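# Close the small wooden box's drawer

## Task

Push the drawer of the small wooden box fully closed, keeping the box standing upright on the table. The drawer must stay shut on its own, not because a hand is still holding it. At the end, open the hands and pull them away from the box.

## Robot and tools

Robot: a humanoid upper body on a stand just past the table's near (-x) edge, with two 7-joint arms. left_arm is on the +y side and carries a left hand; right_arm is on the -y side and carries a right hand. Each hand has five fingers driven by six motors.

Scene frame: z = 0 is the table top and +z is up. +x runs across the table away from the robot, and +y is toward the robot's left. The near table edge is at x = 0.18 m. The shoulders sit about 0.28 m above the pelvis, 0.06 m toward +x, and 0.10 m to either side. A hand point can get no more than 0.62 m from its shoulder. Printed positions can be somewhat wrong, and more so at long reach.

Hand point: a spot 0.05 m in front of the palm, where the index pad meets the thumb tip in a pinch. Its own axes are +z along the straightened fingers (the fingertips reach 0.06 to 0.07 m further), +y out of the palm, and +x across the palm. On the right hand +x points away from the thumb; on the left hand it points toward the thumb. A wrist bracket on the little-finger side sticks out and can collide with things.

Row layout: 28 numbers, each in [-1, 1], and always all of them, even when one arm is idle. Numbers 1-6 are left_arm dx, dy, dz, rx, ry, rz. Numbers 7-14 are left_gripper little, ring, middle, index, thumb_bend, thumb_turn, force_limit, speed. Numbers 15-28 are the same fourteen for right_arm and right_gripper.

dx to rz are an offset, not a pose. They are measured in that hand point's own axes from its measured pose when the action (or move) begins. Scale: 1.0 equals 0.6 m of travel or 180 degrees of turn. rx, ry, rz form a single rotation vector.

The finger and thumb values are absolute targets. +1 is straight or open; -1 is curled or closed. For thumb_turn, -1 puts the thumb in front of the palm. A pinch is roughly index -0.22, thumb_bend -0.75, thumb_turn -0.57.

force_limit maps linearly from about 0 N at -1 to 10 N at +1, or 15 N for the two thumb motors; it only stops closing motion. speed maps from nearly 0 at -1 to full at +1, where a full finger stroke takes 0.6 s. No hand value means 'unchanged'. To keep a hand as it is, resend its previous eight numbers. Before any row has been sent, use its hand_measured (six values), then hand_force_limit and hand_speed.

execute_actions(actions): a list of actions. Each action is a list of up to 15 rows, and each row lasts one 1/30 s step. A table shorter than 15 rows repeats its last row until the action ends. Every row is an offset from the start pose of that action, not from the previous row. Each step the commanded pose is clipped to within 70 mm and 16 degrees of the measured pose, so large offsets need several actions. An empty list simply returns the current state and images.

move(target, speed, blocking): target is one 28-number row, offset from the last reported pose. Each hand point travels in a straight line, and both paths finish together, taking 0.5 to 10 s. speed is in m/s, from 0.002 to 0.5 (default 0.25); turning is capped at twice that value in rad/s. The path does not avoid obstacles, and faster contact or a target set deeper past a surface hits harder. With blocking=false the call returns after 0.5 s; you then must call wait or stop before sending anything else. The extra result line 'move:' reports the ending (done, off_target, moving, held, fault) and the limits that acted (paced = clipped; held = steps were blocked).

wait(seconds): 0 to 10; the arms keep their last command. stop(): brakes a running move. zoom_image(camera, region): camera is one of cam_head, cam_high, cam_left_wrist, cam_right_wrist (each 504x504), and region is [x0, y0, x1, y1] pixels, at most 504 by 504. show_instructions(): shows the reference pages. finished_scene(scene): ends scene number 1 or 2 for good.

Results: each arm's end_effector_position (m) and end_effector_quat_wxyz in the scene frame. 'Hand target' is where the controller is currently driving the arm. hand_measured, hand_stopped_by (moving/target/force/stalled/fault) and hand_load_n give six values each, in motor order; a load near 0 means nothing is being gripped. 'pose unreachable' means a clearance check changed the command. HELD marks steps that were held back. Joint torques, MOTOR HOT warnings and camera calibration may also appear.

Avoid: arms or hands striking or pressing on each other; large contact torque, since wrist pitch and yaw only tolerate 4.7 N m and exceeding a limit freezes that arm for 10 s; tipping the box or shoving it off the table; fast, hard jabs against the drawer. Push the drawer face gently along the box's own closing direction, check that it is flush, then open the hand and back away. A loose object may occasionally be nudged by something else.

Each tool is called after "Request:" as name([rows], argument=value, ...), one row to a line, values as JSON.

## Session

Request:
execute_actions(actions=[])

Scene clock: 0.00 s.
left_arm: end_effector_position=(+0.1512, +0.1921, +0.4383) hand_measured=(+1.000, +1.000, +1.000, +1.000, +1.000, +1.000) hand_load_n=(+0.0, +0.0, +0.0, +0.0, +0.0, +0.0) hand_stopped_by=(target, target, target, target, target, target) hand_force_limit=0.00 hand_speed=-0.80 end_effector_quat_wxyz=(-0.051, +0.105, -0.054, +0.992) | right_arm: end_effector_position=(+0.1805, -0.1469, +0.4668) hand_measured=(+1.000, +1.000, +1.000, +1.000, +1.000, +1.000) hand_load_n=(+0.0, +0.0, +0.0, +0.0, +0.0, +0.0) hand_stopped_by=(target, target, target, target, target, target) hand_force_limit=0.00 hand_speed=-0.80 end_effector_quat_wxyz=(+0.987, -0.054, +0.080, +0.127)
Joint positions: left_arm=[ 0.019  0.477  0.331 -0.564 -0.609 -1.063 -0.177] | right_arm=[ 0.042 -0.561 -0.347 -0.623  0.774 -1.065  0.157]
Joint velocities: left_arm=[ 0.008  0.008  0.002 -0.003  0.     0.     0.   ] | right_arm=[ 0.003  0.012  0.002 -0.008  0.003  0.     0.   ]
Joint torques (N m, as the arm reports them, + toward a larger angle): no reading
Hand target (left_arm): +0.151, +0.192, +0.438; -0.051, +0.105, -0.054, +0.992
Hand target (right_arm): +0.180, -0.147, +0.467; +0.987, -0.054, +0.080, +0.127
camera_calibration (this result's frames):
cam_left_wrist: T_world_to_cam=[[0.0473265, 0.99314, 0.106921, -0.245932], [-0.929884, 0.0828964, -0.358391, 0.278053], [-0.364796, -0.0824632, 0.927429, -0.198968], [0, 0, 0, 1]] pos_world=[0.197613, 0.204788, 0.310476]
cam_right_wrist: T_world_to_cam=[[-0.423353, 0.904225, -0.0561246, 0.24118], [-0.841453, -0.415411, -0.34553, 0.256195], [-0.335751, -0.0990548, 0.936728, -0.258343], [0, 0, 0, 1]] pos_world=[0.230941, -0.137245, 0.344056]

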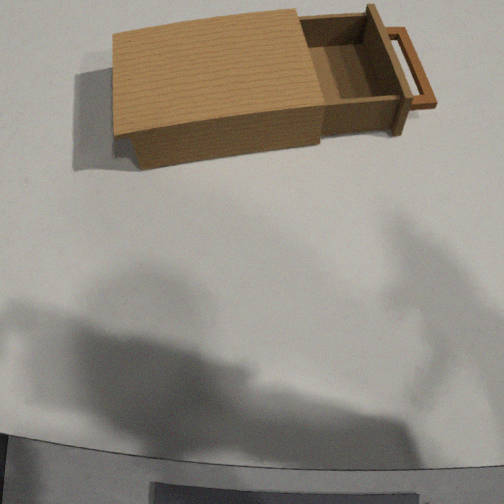

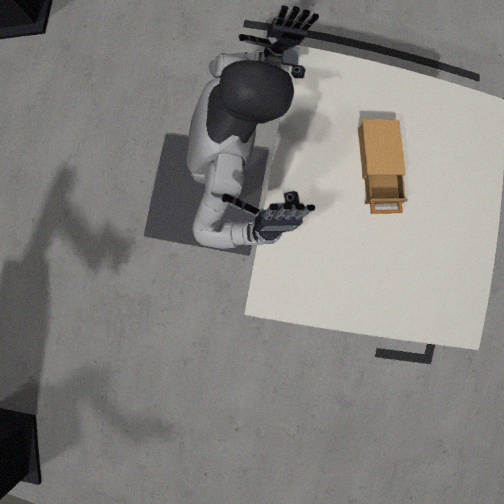

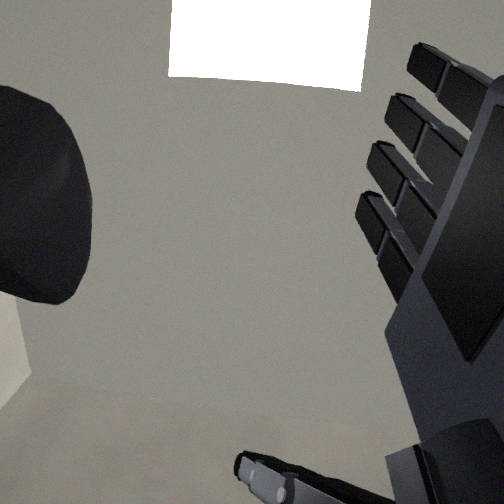

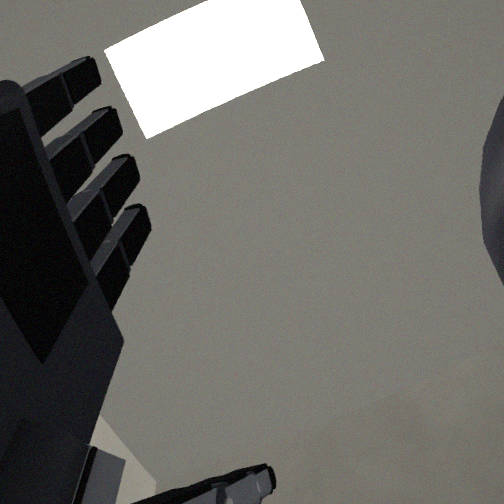

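Request:
move(target=[-0.718,0.106,-0.391,-0.128,-0.55,0.035,1,1,1,1,-1,1,0,0.5,0.688,0.009,-0.502,0.04,0.699,-0.01,1,1,1,1,-1,1,0,0.5], speed=0.3)

Scene clock: 28.23 s.
left_arm: end_effector_position=(+0.5288, +0.2027, +0.1178) hand_measured=(+1.000, +1.000, +1.000, +1.000, -1.000, +1.000) hand_load_n=(+0.0, +0.0, +0.0, +0.0, +0.0, +0.0) hand_stopped_by=(target, target, target, target, target, target) hand_force_limit=0.00 hand_speed=0.50 end_effector_quat_wxyz=(-0.112, +0.821, -0.166, +0.535) | right_arm: end_effector_position=(+0.5295, -0.0849, +0.0988) hand_measured=(+1.000, +1.000, +1.000, +1.000, -1.000, +1.000) hand_load_n=(+0.0, +0.0, +0.0, +0.0, +0.0, +0.0) hand_stopped_by=(target, target, target, target, target, target) hand_force_limit=0.00 hand_speed=0.50 end_effector_quat_wxyz=(+0.379, -0.091, +0.921, -0.017)
Joint positions: left_arm=[-0.956  0.551 -0.193  0.604 -0.122  0.354 -0.204] | right_arm=[-0.935 -0.763  0.312  0.334  1.002  0.913 -0.33 ]
Joint velocities: left_arm=[-0.009  0.    -0.002  0.     0.002 -0.004  0.   ] | right_arm=[ 0.011 -0.008 -0.002  0.003  0.003  0.     0.   ]
Joint torques (N m, as the arm reports them, + toward a larger angle): left_arm=[-4.16  2.73  1.17 -1.4   0.63 -0.79  0.21] | right_arm=[-6.49 -6.   -3.01 -2.36 -1.25 -0.85 -0.04]
Hand target (left_arm): +0.529, +0.202, +0.118; -0.113, +0.820, -0.168, +0.536
Hand target (right_arm): +0.530, -0.086, +0.099; +0.380, -0.092, +0.920, -0.019
Off the commanded pose (left_arm): 0.005 m, 2 deg.
Off the commanded pose (right_arm): 0.005 m, 1 deg.
move: off_target (left_arm, right_arm)
camera_calibration (this result's frames):
cam_left_wrist: T_world_to_cam=[[0.117661, 0.964392, 0.236863, -0.286654], [-0.184482, -0.213141, 0.959446, 0.0240342], [0.975768, -0.156586, 0.152834, -0.365786], [0, 0, 0, 1]] pos_world=[0.395084, 0.224293, 0.100743]
cam_right_wrist: T_world_to_cam=[[-0.0319277, 0.999208, 0.0237655, 0.105115], [0.250934, -0.0150024, 0.967888, -0.225718], [0.967478, 0.036866, -0.250256, -0.351552], [0, 0, 0, 1]] pos_world=[0.400115, -0.0954581, 0.127993]

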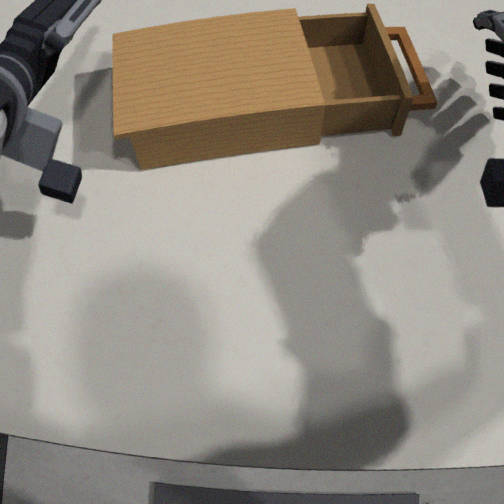

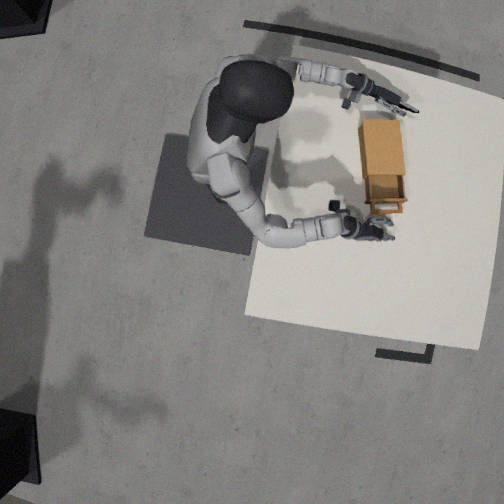

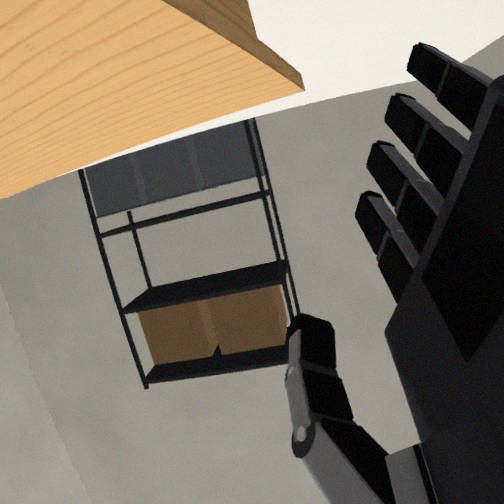

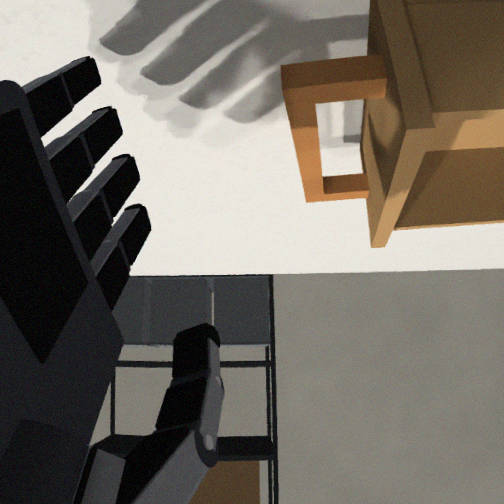

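Request:
move(target=[-0.01,0.115,0.005,0,0,0,1,1,1,1,-1,1,0,0.5,0,0.2,0.005,0,0,0,1,1,1,1,-1,1,0,0.5], speed=0.035)

Scene clock: 38.03 s.
left_arm: end_effector_position=(+0.5240, +0.1653, +0.0961) hand_measured=(+1.000, +1.000, +1.000, +1.000, -1.000, +1.000) hand_load_n=(+0.0, +0.5, +0.0, +0.0, +0.0, +0.0) hand_stopped_by=(target, target, target, target, target, target) hand_force_limit=0.00 hand_speed=0.50 end_effector_quat_wxyz=(-0.145, +0.814, -0.154, +0.541) | right_arm: end_effector_position=(+0.5256, -0.0070, +0.0863) hand_measured=(+1.000, +1.000, +1.000, +1.000, -1.000, +1.000) hand_load_n=(+0.0, +0.5, +0.0, +0.0, +0.0, +0.0) hand_stopped_by=(target, target, target, target, target, target) hand_force_limit=0.00 hand_speed=0.50 end_effector_quat_wxyz=(+0.389, -0.076, +0.915, -0.076)
Joint positions: left_arm=[-0.872  0.437 -0.278  0.476 -0.111  0.406  0.034] | right_arm=[-1.003 -0.401  0.319  0.31   0.944  0.95  -0.783]
Joint velocities: left_arm=[ 0.     0.002 -0.012  0.003 -0.012  0.     0.007] | right_arm=[-0.011  0.018 -0.017  0.006 -0.008  0.008  0.   ]
Joint torques (N m, as the arm reports them, + toward a larger angle): left_arm=[-3.17  0.04 -0.45 -1.81  0.34 -0.63 -0.55] | right_arm=[-7.95  1.73 -1.57 -4.02  0.79 -0.78  1.44]
Hand target (left_arm): +0.517, +0.143, +0.086; -0.114, +0.821, -0.167, +0.534
Hand target (right_arm): +0.513, +0.032, +0.089; +0.382, -0.094, +0.919, -0.018
Off the commanded pose (left_arm): 0.026 m, 4 deg.
Off the commanded pose (right_arm): 0.042 m, 7 deg.
move: off_target (left_arm, right_arm)
camera_calibration (this result's frames):
cam_left_wrist: T_world_to_cam=[[0.0615527, 0.958442, 0.278568, -0.218577], [-0.200863, -0.261492, 0.944074, 0.0540168], [0.977684, -0.114064, 0.17642, -0.37392], [0, 0, 0, 1]] pos_world=[0.389879, 0.180967, 0.0758596]
cam_right_wrist: T_world_to_cam=[[0.0406075, 0.996627, -0.0713141, -0.00243263], [0.219919, 0.0607077, 0.973627, -0.195162], [0.974673, -0.0552199, -0.216712, -0.361149], [0, 0, 0, 1]] pos_world=[0.39502, -0.00567033, 0.111576]

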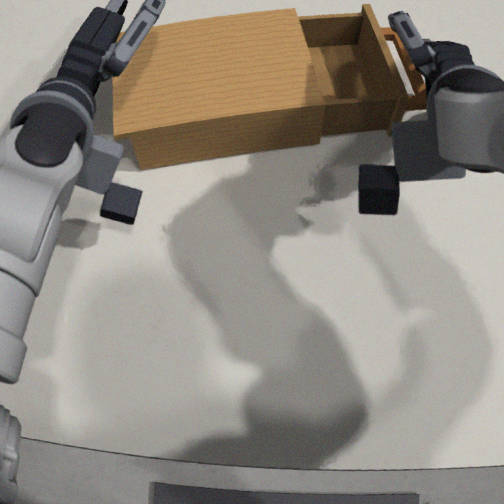

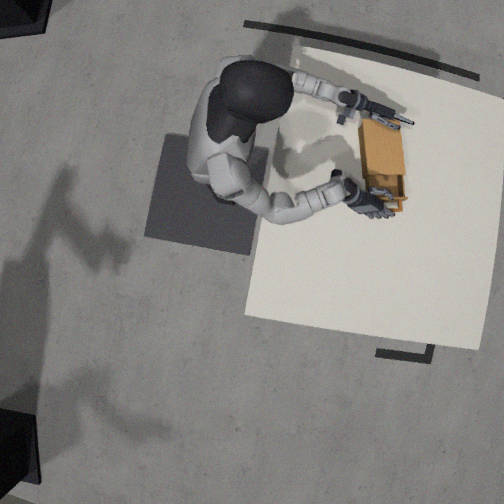

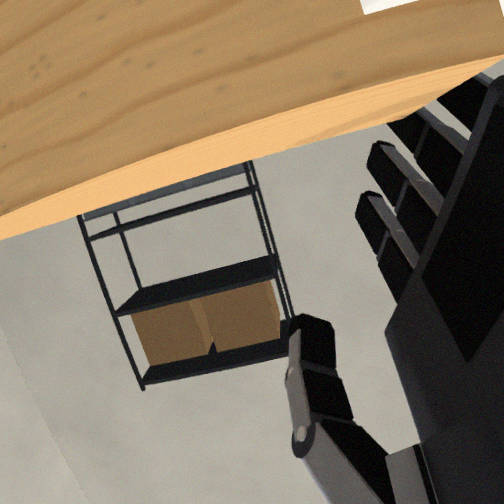

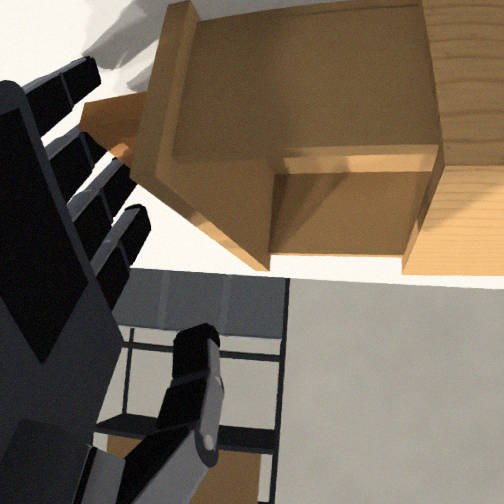

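Request:
move(target=[-0.01,0.09,0.0,0,0,0,1,1,1,1,-1,1,0,0.5,0,0.11,-0.01,0,0,0,1,1,1,1,-1,1,0,0.5], speed=0.025)

Scene clock: 46.57 s.
left_arm: end_effector_position=(+0.5273, +0.1611, +0.0893) hand_measured=(+1.000, +1.000, +1.000, +1.000, -1.000, +1.000) hand_load_n=(+0.0, +1.0, +0.0, +0.0, +0.0, +0.0) hand_stopped_by=(target, target, target, target, target, target) hand_force_limit=0.00 hand_speed=0.50 end_effector_quat_wxyz=(-0.204, +0.798, -0.132, +0.551) | right_arm: end_effector_position=(+0.5292, +0.0069, +0.0803) hand_measured=(+1.000, +1.000, +1.000, +1.000, -1.000, +1.000) hand_load_n=(+0.0, +0.5, +0.0, +0.0, +0.0, +0.0) hand_stopped_by=(target, target, target, target, target, target) hand_force_limit=0.00 hand_speed=0.50 end_effector_quat_wxyz=(+0.396, -0.053, +0.904, -0.148)
Joint positions: left_arm=[-0.854  0.365 -0.335  0.486 -0.074  0.388  0.241] | right_arm=[-1.053 -0.208  0.303  0.419  0.79   0.922 -0.96 ]
Joint velocities: left_arm=[ 0.003  0.     0.012 -0.005  0.005 -0.002  0.008] | right_arm=[ 0.006  0.028 -0.031  0.011 -0.017  0.     0.   ]
Joint torques (N m, as the arm reports them, + toward a larger angle): left_arm=[-2.55 -2.01 -1.92 -1.73  0.07 -0.79 -1.32] | right_arm=[-8.49  3.85 -0.72 -4.1   1.05 -0.85  1.87]
Hand target (left_arm): +0.514, +0.120, +0.071; -0.146, +0.814, -0.155, +0.540
Hand target (right_arm): +0.514, +0.056, +0.082; +0.390, -0.075, +0.914, -0.077
Off the commanded pose (left_arm): 0.048 m, 8 deg.
Off the commanded pose (right_arm): 0.053 m, 9 deg.
move: off_target (left_arm, right_arm)
camera_calibration (this result's frames):
cam_left_wrist: T_world_to_cam=[[-0.0437834, 0.936025, 0.349199, -0.15998], [-0.226387, -0.349737, 0.909083, 0.0908134], [0.973053, -0.0392514, 0.227217, -0.390607], [0, 0, 0, 1]] pos_world=[0.393635, 0.166174, 0.0620602]
cam_right_wrist: T_world_to_cam=[[0.139079, 0.973457, -0.181765, -0.0599543], [0.194547, 0.153113, 0.968869, -0.177729], [0.970983, -0.170111, -0.168088, -0.366312], [0, 0, 0, 1]] pos_world=[0.398598, 0.023262, 0.0997263]

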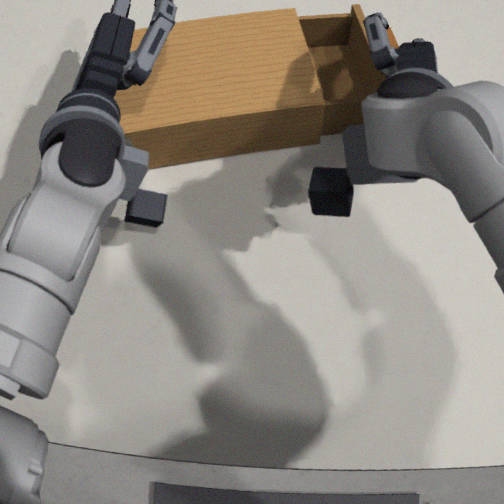

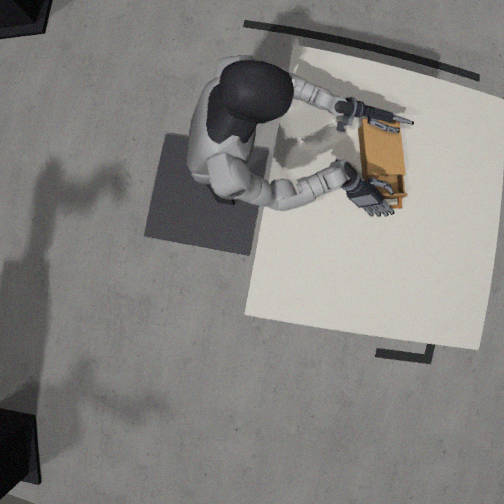

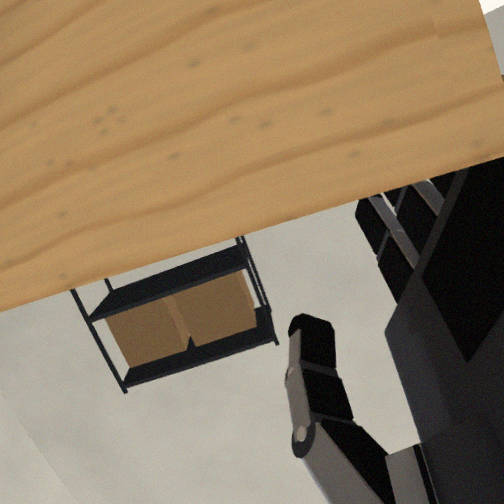

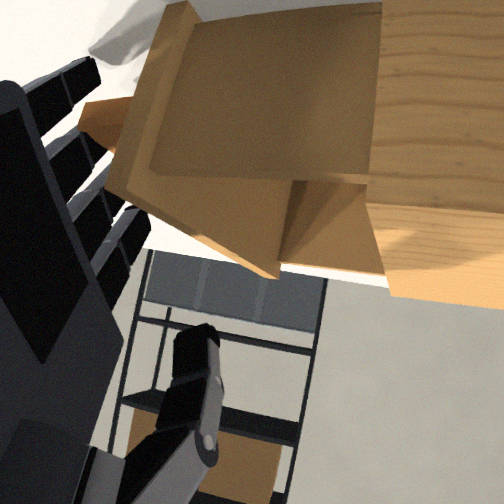

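Request:
move(target=[0.028,0.08,-0.013,-0.055,0.023,0.026,1,1,1,1,-1,1,0,0.5,-0.018,0.13,-0.018,-0.056,-0.008,-0.056,1,1,1,1,-1,1,0,0.5], speed=0.025)

Scene clock: 56.70 s.
left_arm: end_effector_position=(+0.5339, +0.1610, +0.0888) hand_measured=(+1.000, +1.000, +1.000, +1.000, -1.000, +1.000) hand_load_n=(+0.0, +1.0, +0.0, +0.0, +0.0, +0.0) hand_stopped_by=(target, target, target, target, target, target) hand_force_limit=0.00 hand_speed=0.50 end_effector_quat_wxyz=(-0.217, +0.785, -0.190, +0.548) | right_arm: end_effector_position=(+0.5398, +0.0148, +0.0655) hand_measured=(+1.000, +1.000, +1.000, +1.000, -1.000, +1.000) hand_load_n=(+0.0, +0.5, +0.0, +0.0, +0.0, +0.0) hand_stopped_by=(target, target, target, target, target, target) hand_force_limit=0.00 hand_speed=0.50 end_effector_quat_wxyz=(+0.374, -0.143, +0.896, -0.195)
Joint positions: left_arm=[-0.93   0.425 -0.426  0.587 -0.074  0.326  0.184] | right_arm=[-1.223 -0.16   0.351  0.72   0.559  0.956 -0.728]
Joint velocities: left_arm=[ 0.012 -0.015  0.     0.    -0.005 -0.006  0.   ] | right_arm=[-0.005  0.018 -0.02   0.011 -0.071  0.001  0.036]
Joint torques (N m, as the arm reports them, + toward a larger angle): left_arm=[-3.87 -2.15 -1.64 -2.26  0.18 -1.43 -1.48] | right_arm=[-10.56   5.33  -0.91  -5.51   1.16  -1.78   2.21]
Hand target (left_arm): +0.525, +0.110, +0.085; -0.152, +0.786, -0.219, +0.559
Hand target (right_arm): +0.524, +0.080, +0.077; +0.387, -0.167, +0.901, -0.104
Off the commanded pose (left_arm): 0.052 m, 8 deg.
Off the commanded pose (right_arm): 0.072 m, 11 deg; position clipped at the last step of the last action.
move: off_target (left_arm, right_arm); limits=paced
camera_calibration (this result's frames):
cam_left_wrist: T_world_to_cam=[[0.034711, 0.900868, 0.432704, -0.203128], [-0.248337, -0.41161, 0.876873, 0.117217], [0.968052, -0.137893, 0.209431, -0.376745], [0, 0, 0, 1]] pos_world=[0.400869, 0.179288, 0.0640117]
cam_right_wrist: T_world_to_cam=[[0.00920659, 0.940589, -0.339423, 0.00913407], [0.217802, 0.329402, 0.918726, -0.178545], [0.97595, -0.0823853, -0.201829, -0.379582], [0, 0, 0, 1]] pos_world=[0.409256, 0.0189497, 0.0905234]

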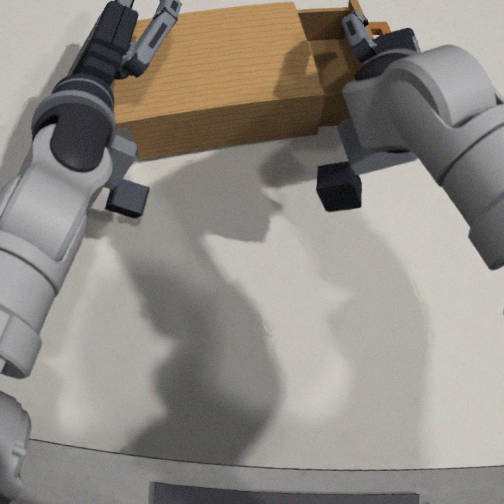

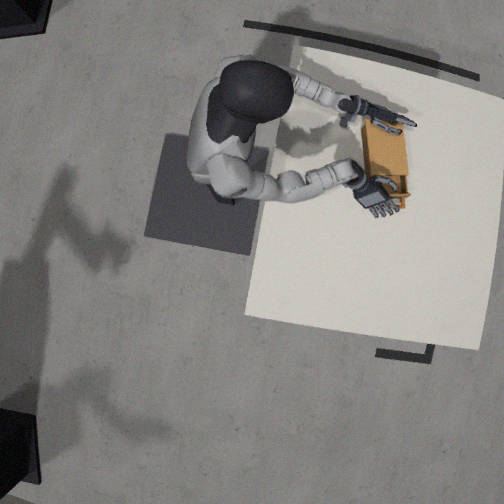

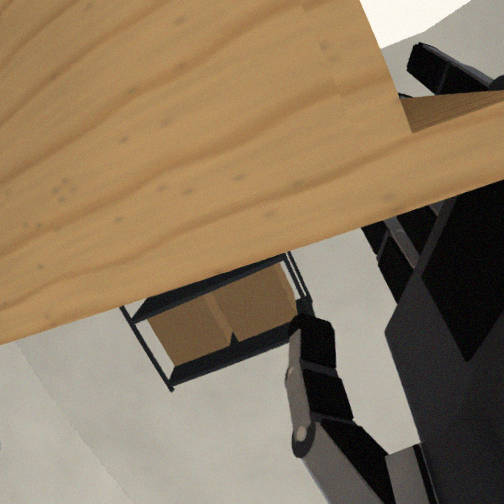

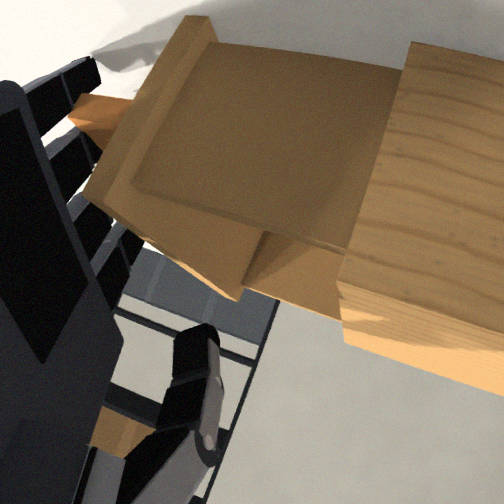

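Request:
move(target=[0.03,-0.06,-0.01,0,0,0,1,1,1,1,-1,1,0,0.5,-0.02,-0.2,-0.08,0,0,0,1,1,1,1,-1,1,0,0.5], speed=0.1)

Scene clock: 62.67 s.
left_arm: end_effector_position=(+0.5366, +0.1806, +0.1242) hand_measured=(+1.000, +1.000, +1.000, +1.000, -1.000, +1.000) hand_load_n=(+0.0, +0.0, +0.0, +0.0, +0.0, +0.0) hand_stopped_by=(target, target, target, target, target, target) hand_force_limit=0.00 hand_speed=0.50 end_effector_quat_wxyz=(-0.218, +0.784, -0.191, +0.549) | right_arm: end_effector_position=(+0.5253, -0.0781, +0.1566) hand_measured=(+1.000, +1.000, +1.000, +1.000, -1.000, +1.000) hand_load_n=(+0.0, +0.0, +0.0, +0.0, +0.0, +0.0) hand_stopped_by=(target, target, target, target, target, target) hand_force_limit=0.00 hand_speed=0.50 end_effector_quat_wxyz=(+0.374, -0.145, +0.894, -0.201)
Joint positions: left_arm=[-0.943  0.524 -0.375  0.418 -0.094  0.475  0.097] | right_arm=[-1.135 -0.51   0.075  0.056  0.753  1.579 -0.729]
Joint velocities: left_arm=[ 0.003 -0.003  0.     0.002 -0.009  0.    -0.001] | right_arm=[ 0.    -0.002 -0.009  0.002 -0.002  0.003  0.004]
Joint torques (N m, as the arm reports them, + toward a larger angle): left_arm=[-4.04  2.32  1.72 -1.59  0.69 -0.59  0.31] | right_arm=[-7.12 -4.39 -2.4  -3.07 -1.05 -0.4  -0.3 ]
Hand target (left_arm): +0.537, +0.180, +0.125; -0.216, +0.785, -0.190, +0.549
Hand target (right_arm): +0.525, -0.076, +0.157; +0.374, -0.146, +0.894, -0.197
Off the commanded pose (left_arm): 0.000 m, 0 deg.
Off the commanded pose (right_arm): 0.004 m, 1 deg.
move: off_target (right_arm)
camera_calibration (this result's frames):
cam_left_wrist: T_world_to_cam=[[0.0340976, 0.899313, 0.435974, -0.235948], [-0.250262, -0.414647, 0.874893, 0.096749], [0.967577, -0.13894, 0.210926, -0.383809], [0, 0, 0, 1]] pos_world=[0.403623, 0.198981, 0.0991773]
cam_right_wrist: T_world_to_cam=[[0.0107437, 0.935757, -0.352481, 0.128379], [0.215194, 0.342078, 0.914699, -0.22556], [0.976512, -0.0856789, -0.197694, -0.355885], [0, 0, 0, 1]] pos_world=[0.394686, -0.0734648, 0.181214]

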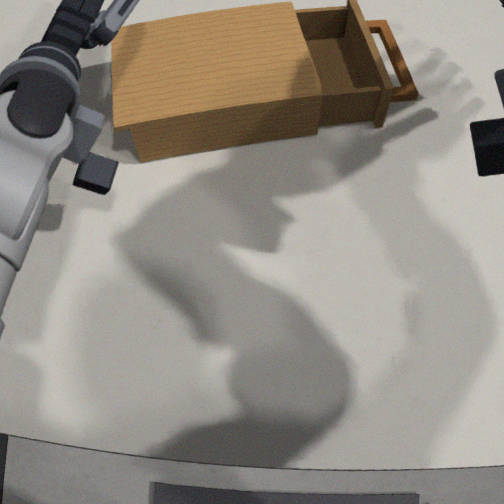

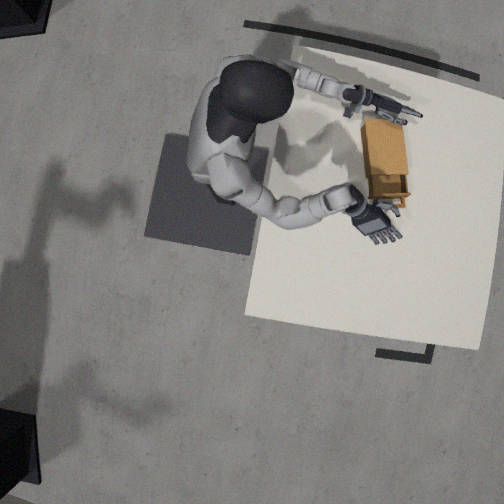

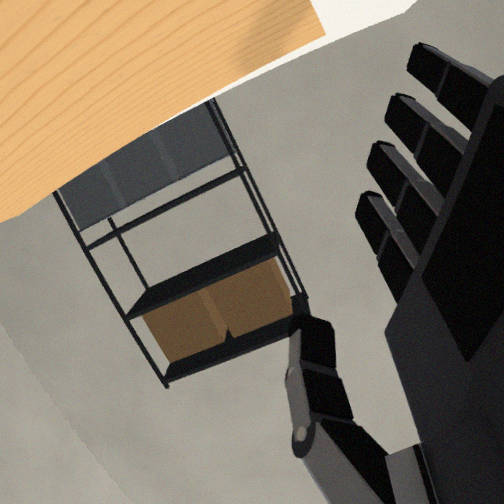

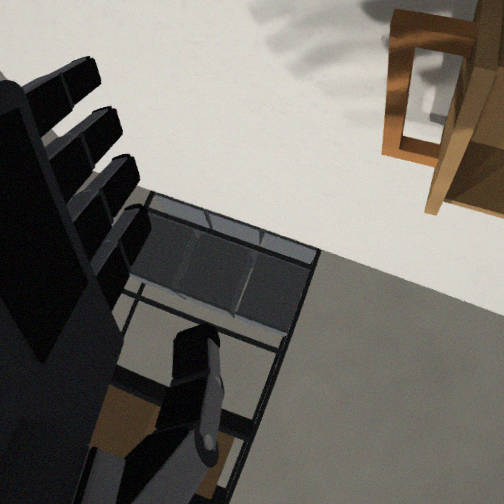

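Request:
move(target=[-0.016,0.008,0.008,-0.085,0.002,-0.059,1,1,1,1,-1,1,0,0.5,0.029,0.068,0.072,-0.178,-0.032,0.037,1,1,1,1,-1,1,0,0.5], speed=0.08)

Scene clock: 95.80 s.
left_arm: end_effector_position=(+0.5386, +0.1808, +0.1099) hand_measured=(+1.000, +1.000, +1.000, +1.000, -1.000, +1.000) hand_load_n=(+0.0, +0.0, +0.0, +0.0, +0.0, +0.0) hand_stopped_by=(target, target, target, target, target, target) hand_force_limit=0.00 hand_speed=0.50 end_effector_quat_wxyz=(-0.059, +0.821, -0.191, +0.535) | right_arm: end_effector_position=(+0.5431, -0.0601, +0.1002) hand_measured=(+1.000, +1.000, +1.000, +1.000, -1.000, +1.000) hand_load_n=(+0.0, +0.0, +0.0, +0.0, +0.0, +0.0) hand_stopped_by=(target, target, target, target, target, target) hand_force_limit=0.00 hand_speed=0.50 end_effector_quat_wxyz=(+0.375, -0.190, +0.903, +0.086)
Joint positions: left_arm=[-1.125  0.505 -0.269  0.994 -0.163  0.114 -0.317] | right_arm=[-1.178 -0.685  0.43   0.897  0.627  0.644  0.375]
Joint velocities: left_arm=[ 0.011  0.008  0.009  0.005  0.    -0.008 -0.004] | right_arm=[-0.015  0.002  0.015  0.031 -0.002 -0.014  0.015]
Joint torques (N m, as the arm reports them, + toward a larger angle): left_arm=[-4.45  2.38  1.22 -1.29  0.31 -0.82  0.17] | right_arm=[-7.62 -5.47 -2.24 -2.15 -0.75 -0.79  0.03]
Hand target (left_arm): +0.539, +0.179, +0.111; -0.056, +0.820, -0.190, +0.537
Hand target (right_arm): +0.542, -0.059, +0.099; +0.374, -0.193, +0.903, +0.086
Off the commanded pose (left_arm): 0.003 m, 1 deg.
Off the commanded pose (right_arm): 0.003 m, 1 deg.
move: done
camera_calibration (this result's frames):
cam_left_wrist: T_world_to_cam=[[0.217889, 0.96017, 0.174923, -0.311259], [-0.178676, -0.136956, 0.974329, 0.0101734], [0.959479, -0.24355, 0.141719, -0.351858], [0, 0, 0, 1]] pos_world=[0.407238, 0.21456, 0.0943988]
cam_right_wrist: T_world_to_cam=[[-0.289662, 0.946981, 0.139007, 0.206094], [0.275862, -0.0564695, 0.959537, -0.245305], [0.916513, 0.316288, -0.244879, -0.32142], [0, 0, 0, 1]] pos_world=[0.421954, -0.107358, 0.128022]

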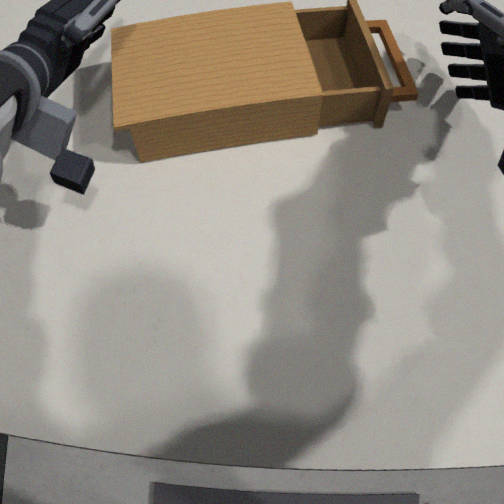

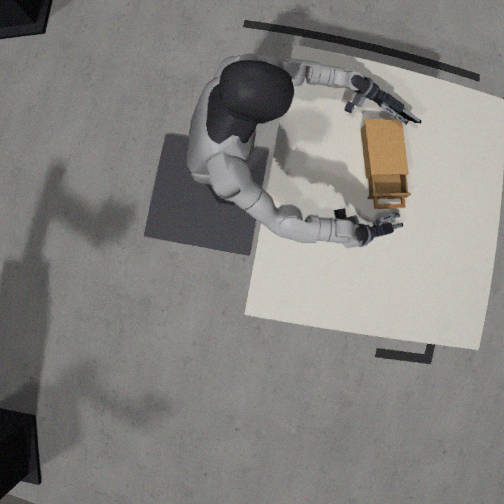

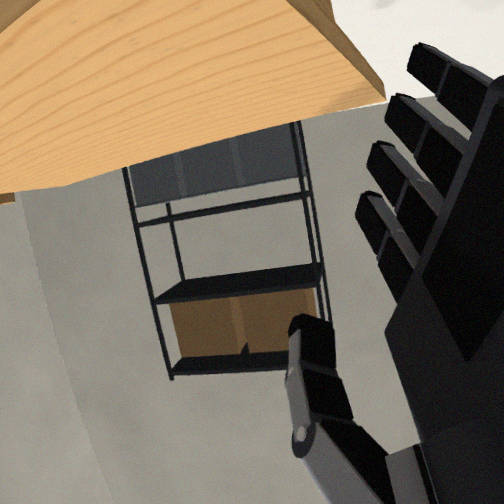

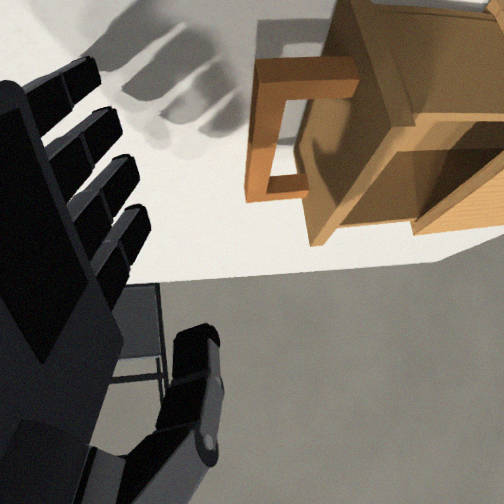

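Request:
move(target=[0.041,0.1,0.011,0,0,0,1,1,1,1,-1,1,0,0.5,-0.043,0.227,0.048,0,0,0,1,1,1,1,-1,1,0,0.5], speed=0.03)

Scene clock: 108.27 s.
left_arm: end_effector_position=(+0.5408, +0.1616, +0.1076) hand_measured=(+1.000, +1.000, +1.000, +1.000, -1.000, +1.000) hand_load_n=(+0.5, +0.0, +0.0, +0.0, +0.0, +0.0) hand_stopped_by=(target, target, target, target, target, target) hand_force_limit=0.00 hand_speed=0.50 end_effector_quat_wxyz=(-0.117, +0.826, -0.171, +0.524) | right_arm: end_effector_position=(+0.5443, +0.0075, +0.0913) hand_measured=(+1.000, +1.000, +1.000, +1.000, -1.000, +1.000) hand_load_n=(+0.0, +0.0, +1.0, +0.0, +0.0, +0.0) hand_stopped_by=(target, target, target, target, target, target) hand_force_limit=0.00 hand_speed=0.50 end_effector_quat_wxyz=(+0.379, -0.165, +0.911, -0.007)
Joint positions: left_arm=[-1.029  0.448 -0.291  0.645 -0.132  0.415 -0.085] | right_arm=[-1.166 -0.412  0.294  0.612  0.587  0.93  -0.181]
Joint velocities: left_arm=[-0.005  0.003 -0.008 -0.005  0.011  0.     0.001] | right_arm=[ 0.002  0.015 -0.043  0.008 -0.069  0.006  0.035]
Joint torques (N m, as the arm reports them, + toward a larger angle): left_arm=[-4.36 -1.73 -0.48 -2.51 -0.13 -1.18 -1.04] | right_arm=[-9.59  4.32 -1.28 -4.99  1.94 -1.31  2.34]
Hand target (left_arm): +0.535, +0.118, +0.110; -0.061, +0.821, -0.192, +0.534
Hand target (right_arm): +0.521, +0.070, +0.103; +0.376, -0.194, +0.902, +0.084
Off the commanded pose (left_arm): 0.046 m, 7 deg.
Off the commanded pose (right_arm): 0.076 m, 11 deg; position clipped at the last step of the last action.
move: off_target (left_arm, right_arm); limits=paced
camera_calibration (this result's frames):
cam_left_wrist: T_world_to_cam=[[0.123623, 0.960581, 0.249001, -0.249982], [-0.161094, -0.22817, 0.960202, 0.0169877], [0.979166, -0.158816, 0.126537, -0.380973], [0, 0, 0, 1]] pos_world=[0.406676, 0.183499, 0.0941411]
cam_right_wrist: T_world_to_cam=[[-0.175949, 0.9843, -0.0140037, 0.0954505], [0.244245, 0.0574321, 0.968011, -0.217647], [0.953618, 0.166901, -0.250515, -0.364656], [0, 0, 0, 1]] pos_world=[0.417696, -0.0205907, 0.12067]

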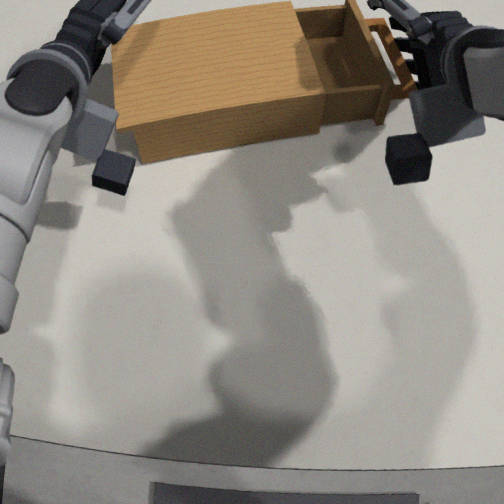

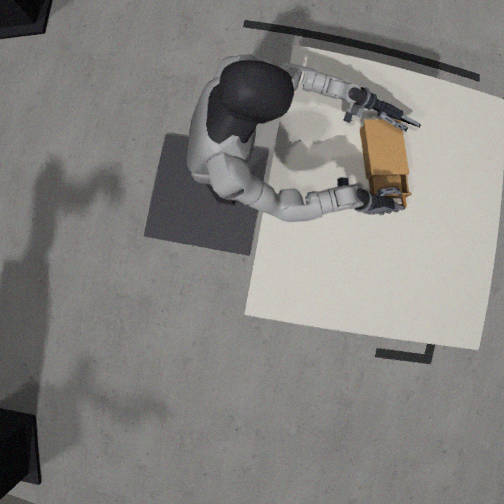

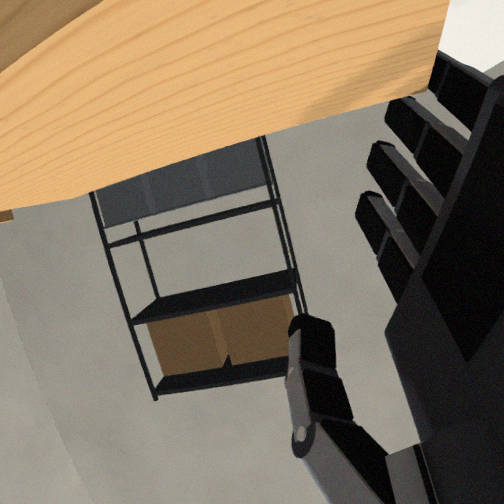

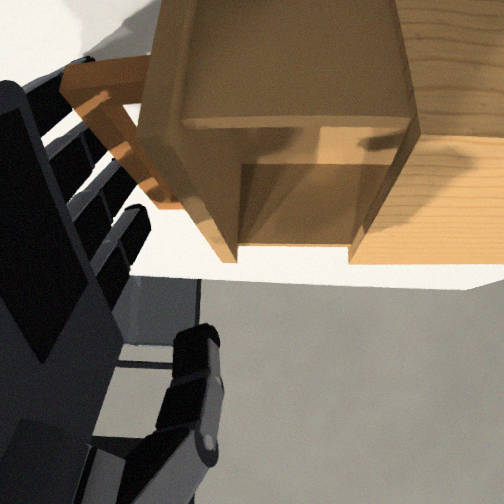

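Request:
wait(seconds=3)

Scene clock: 113.53 s.
left_arm: end_effector_position=(+0.5408, +0.1616, +0.1076) hand_measured=(+1.000, +1.000, +1.000, +1.000, -1.000, +1.000) hand_load_n=(+0.5, +0.0, +0.0, +0.0, +0.0, +0.0) hand_stopped_by=(target, target, target, target, target, target) hand_force_limit=0.00 hand_speed=0.50 end_effector_quat_wxyz=(-0.117, +0.826, -0.171, +0.524) | right_arm: end_effector_position=(+0.5444, +0.0075, +0.0912) hand_measured=(+1.000, +1.000, +1.000, +1.000, -1.000, +1.000) hand_load_n=(+0.0, +0.0, +1.0, +0.0, +0.0, +0.0) hand_stopped_by=(target, target, target, target, target, target) hand_force_limit=0.00 hand_speed=0.50 end_effector_quat_wxyz=(+0.379, -0.165, +0.911, -0.007)
Joint positions: left_arm=[-1.029  0.448 -0.291  0.644 -0.132  0.415 -0.085] | right_arm=[-1.166 -0.411  0.291  0.613  0.583  0.93  -0.179]
Joint velocities: left_arm=[ 0.014  0.002 -0.003  0.014 -0.006  0.     0.   ] | right_arm=[-0.003 -0.005  0.    -0.003  0.     0.     0.   ]
Joint torques (N m, as the arm reports them, + toward a larger angle): left_arm=[-4.37 -1.77 -0.48 -2.48 -0.07 -1.18 -1.05] | right_arm=[-9.56  4.4  -1.33 -5.08  1.96 -1.29  2.34]
Hand target (left_arm): +0.535, +0.118, +0.110; -0.061, +0.821, -0.192, +0.534
Hand target (right_arm): +0.521, +0.070, +0.103; +0.376, -0.194, +0.902, +0.084
Off the commanded pose (left_arm): 0.046 m, 7 deg.
Off the commanded pose (right_arm): 0.076 m, 11 deg; position clipped at the last step of the last action.
wait: 3.00 s; at rest from the start
camera_calibration (this result's frames):
cam_left_wrist: T_world_to_cam=[[0.12367, 0.960488, 0.249338, -0.250002], [-0.161358, -0.228458, 0.960089, 0.0171301], [0.979117, -0.158967, 0.126729, -0.380977], [0, 0, 0, 1]] pos_world=[0.406703, 0.183475, 0.0941693]
cam_right_wrist: T_world_to_cam=[[-0.17605, 0.984284, -0.0138219, 0.0955282], [0.244421, 0.0573102, 0.967974, -0.21771], [0.953554, 0.167033, -0.25067, -0.364678], [0, 0, 0, 1]] pos_world=[0.417771, -0.0206365, 0.120644]

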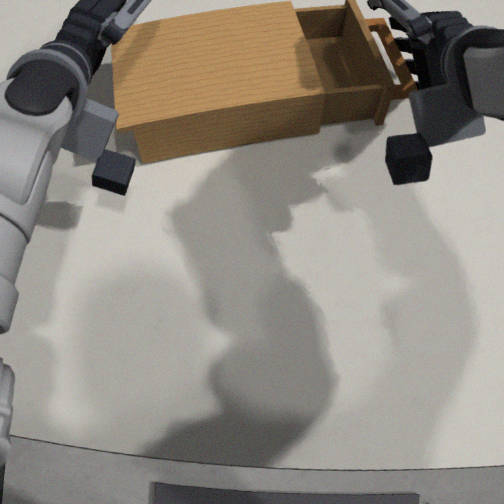

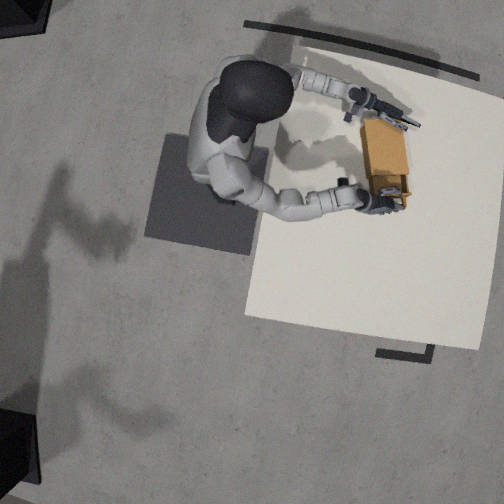

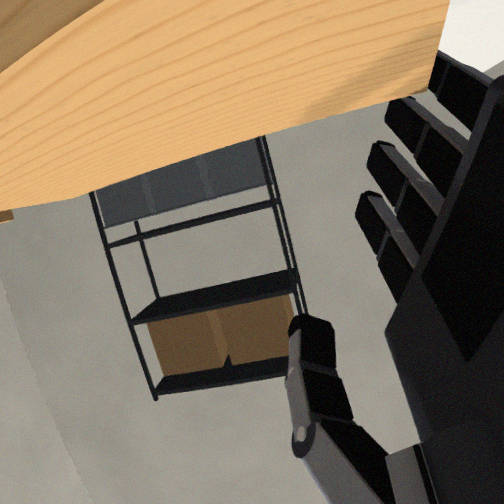

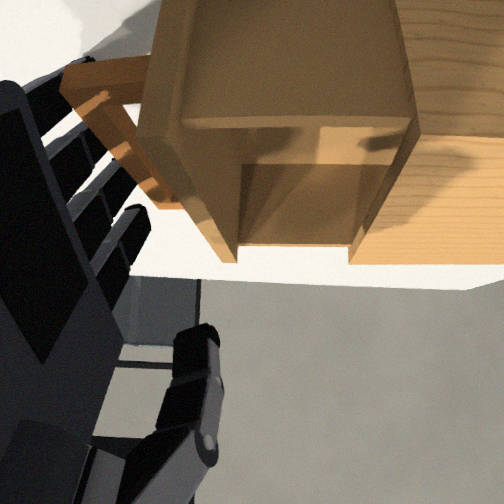

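Request:
move(target=[0,0,0,0,0,0,1,1,1,1,-1,1,0,0.5,0.01,-0.065,-0.018,0.019,0.001,0.046,1,1,1,1,-1,1,0,0.5], speed=0.08)

Request:
move(target=[0.03,0.11,0.0,0,0,0,1,1,1,1,-1,1,0,0.5,-0.02,0.22,-0.0,0,0,0,1,1,1,1,-1,1,0,0.5], speed=0.08)

Scene clock: 162.93 s.
left_arm: end_effector_position=(+0.5406, +0.1633, +0.1066) hand_measured=(+1.000, +1.000, +1.000, +1.000, -1.000, +1.000) hand_load_n=(+0.0, +0.0, +0.0, +0.0, +0.0, +0.0) hand_stopped_by=(target, target, target, target, target, target) hand_force_limit=0.00 hand_speed=0.50 end_effector_quat_wxyz=(-0.119, +0.827, -0.171, +0.523) | right_arm: end_effector_position=(+0.5445, -0.0320, +0.1000) hand_measured=(+1.000, +1.000, +1.000, +1.000, -1.000, +1.000) hand_load_n=(+0.0, +0.0, +0.0, +0.0, +0.0, +0.0) hand_stopped_by=(target, target, target, target, target, target) hand_force_limit=0.00 hand_speed=0.50 end_effector_quat_wxyz=(+0.383, -0.089, +0.920, -0.008)
Joint positions: left_arm=[-1.028  0.45  -0.291  0.645 -0.132  0.417 -0.083] | right_arm=[-1.044 -0.453  0.125  0.432  0.65   1.022 -0.298]
Joint velocities: left_arm=[-0.009  0.003  0.002  0.017  0.011  0.     0.   ] | right_arm=[ 0.002  0.002 -0.018  0.008  0.006  0.003  0.   ]
Joint torques (N m, as the arm reports them, + toward a larger angle): left_arm=[-4.31  2.08  1.11 -1.6   0.61 -0.78  0.24] | right_arm=[-7.12 -4.45 -2.42 -3.46 -0.67 -0.63 -0.19]
Hand target (left_arm): +0.541, +0.162, +0.108; -0.117, +0.826, -0.171, +0.524
Hand target (right_arm): +0.544, -0.032, +0.100; +0.382, -0.089, +0.920, -0.006
Off the commanded pose (left_arm): 0.002 m, 0 deg.
Off the commanded pose (right_arm): 0.001 m, 0 deg.
move: done
camera_calibration (this result's frames):
cam_left_wrist: T_world_to_cam=[[0.120347, 0.960367, 0.251419, -0.249757], [-0.157729, -0.231545, 0.959952, 0.0170191], [0.980121, -0.155184, 0.123612, -0.381178], [0, 0, 0, 1]] pos_world=[0.406342, 0.184646, 0.0935743]
cam_right_wrist: T_world_to_cam=[[-0.0366115, 0.998394, 0.0432309, 0.0532855], [0.245486, -0.0329492, 0.96884, -0.227538], [0.968709, 0.0460833, -0.243885, -0.368721], [0, 0, 0, 1]] pos_world=[0.414991, -0.0437053, 0.128219]

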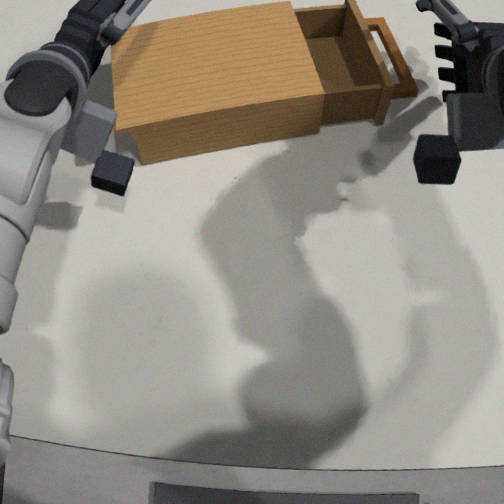

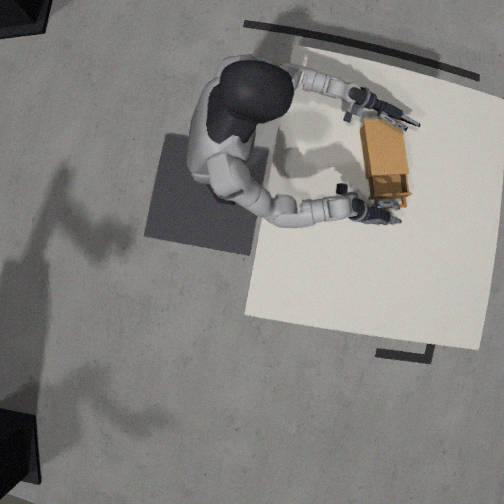

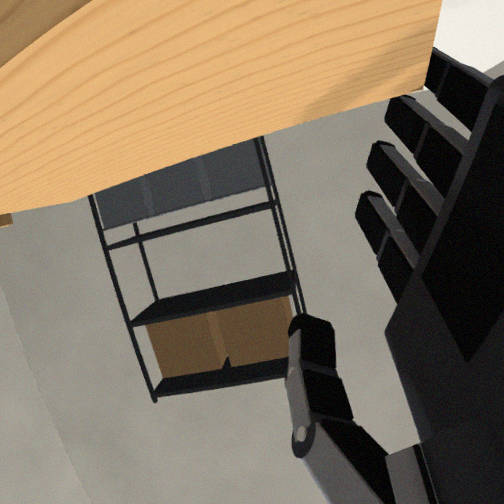

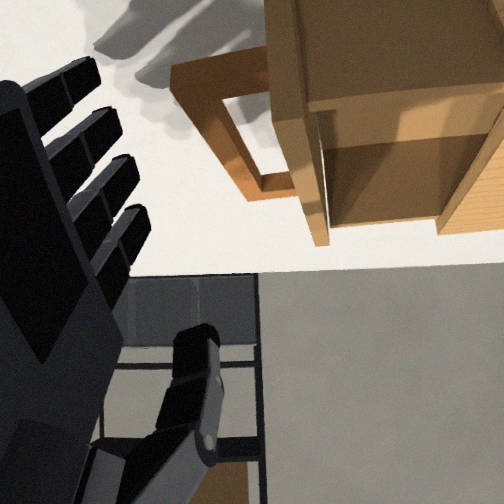

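Scene clock: 164.90 s.
left_arm: end_effector_position=(+0.5435, +0.1531, +0.1021) hand_measured=(+1.000, +1.000, +1.000, +1.000, -1.000, +1.000) hand_load_n=(+0.5, +0.0, +0.0, +0.0, +0.0, +0.0) hand_stopped_by=(target, target, target, target, target, target) hand_force_limit=0.00 hand_speed=0.50 end_effector_quat_wxyz=(-0.196, +0.821, -0.148, +0.515) | right_arm: end_effector_position=(+0.5411, +0.0393, +0.0907) hand_measured=(+1.000, +1.000, +1.000, +1.000, -1.000, +1.000) hand_load_n=(+0.5, +0.0, +0.0, +0.0, +0.0, +0.0) hand_stopped_by=(target, target, target, target, target, target) hand_force_limit=0.00 hand_speed=0.50 end_effector_quat_wxyz=(+0.380, -0.069, +0.918, -0.094)
Joint positions: left_arm=[-1.     0.341 -0.312  0.521 -0.05   0.58   0.15 ] | right_arm=[-1.19  -0.076  0.088  0.591  0.508  0.998 -0.703]
Joint velocities: left_arm=[ 0.    -0.011  0.009  0.     0.011  0.027  0.   ] | right_arm=[-0.011  0.009 -0.038  0.077 -0.094 -0.094  0.093]
Joint torques (N m, as the arm reports them, + toward a larger angle): left_arm=[-3.82 -3.09 -1.33 -2.47 -0.47 -1.18 -1.48] | right_arm=[-10.35   4.31  -0.45  -4.87   1.56  -1.66   2.24]
Hand target (left_arm): +0.534, +0.098, +0.098; -0.120, +0.827, -0.171, +0.521
Hand target (right_arm): +0.527, +0.095, +0.105; +0.385, -0.090, +0.919, -0.009
Off the commanded pose (left_arm): 0.058 m, 9 deg.
Off the commanded pose (right_arm): 0.062 m, 10 deg.
move: off_target (left_arm, right_arm)
camera_calibration (this result's frames):
cam_left_wrist: T_world_to_cam=[[-0.000212021, 0.934488, 0.355994, -0.180435], [-0.146515, -0.352181, 0.924393, 0.0354675], [0.989208, -0.0519625, 0.136991, -0.407216], [0, 0, 0, 1]] pos_world=[0.407979, 0.159945, 0.0872328]
cam_right_wrist: T_world_to_cam=[[0.0667431, 0.992719, -0.100272, -0.0603022], [0.236379, 0.0819029, 0.968203, -0.214875], [0.969366, -0.088323, -0.229192, -0.367452], [0, 0, 0, 1]] pos_world=[0.411012, 0.0450076, 0.117779]

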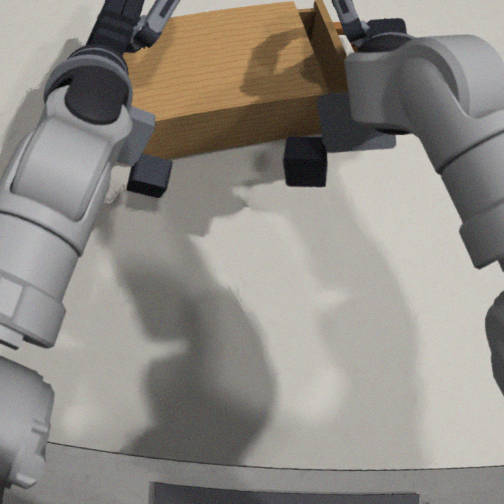

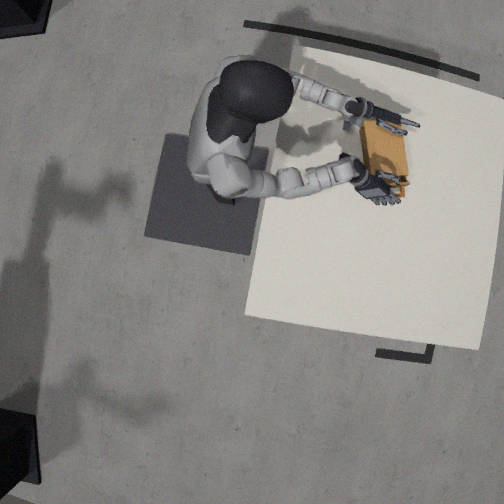

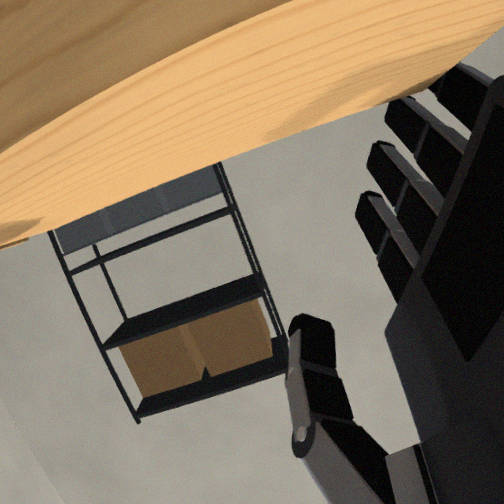

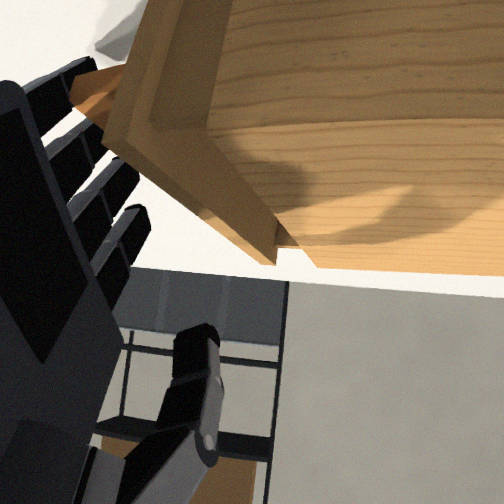

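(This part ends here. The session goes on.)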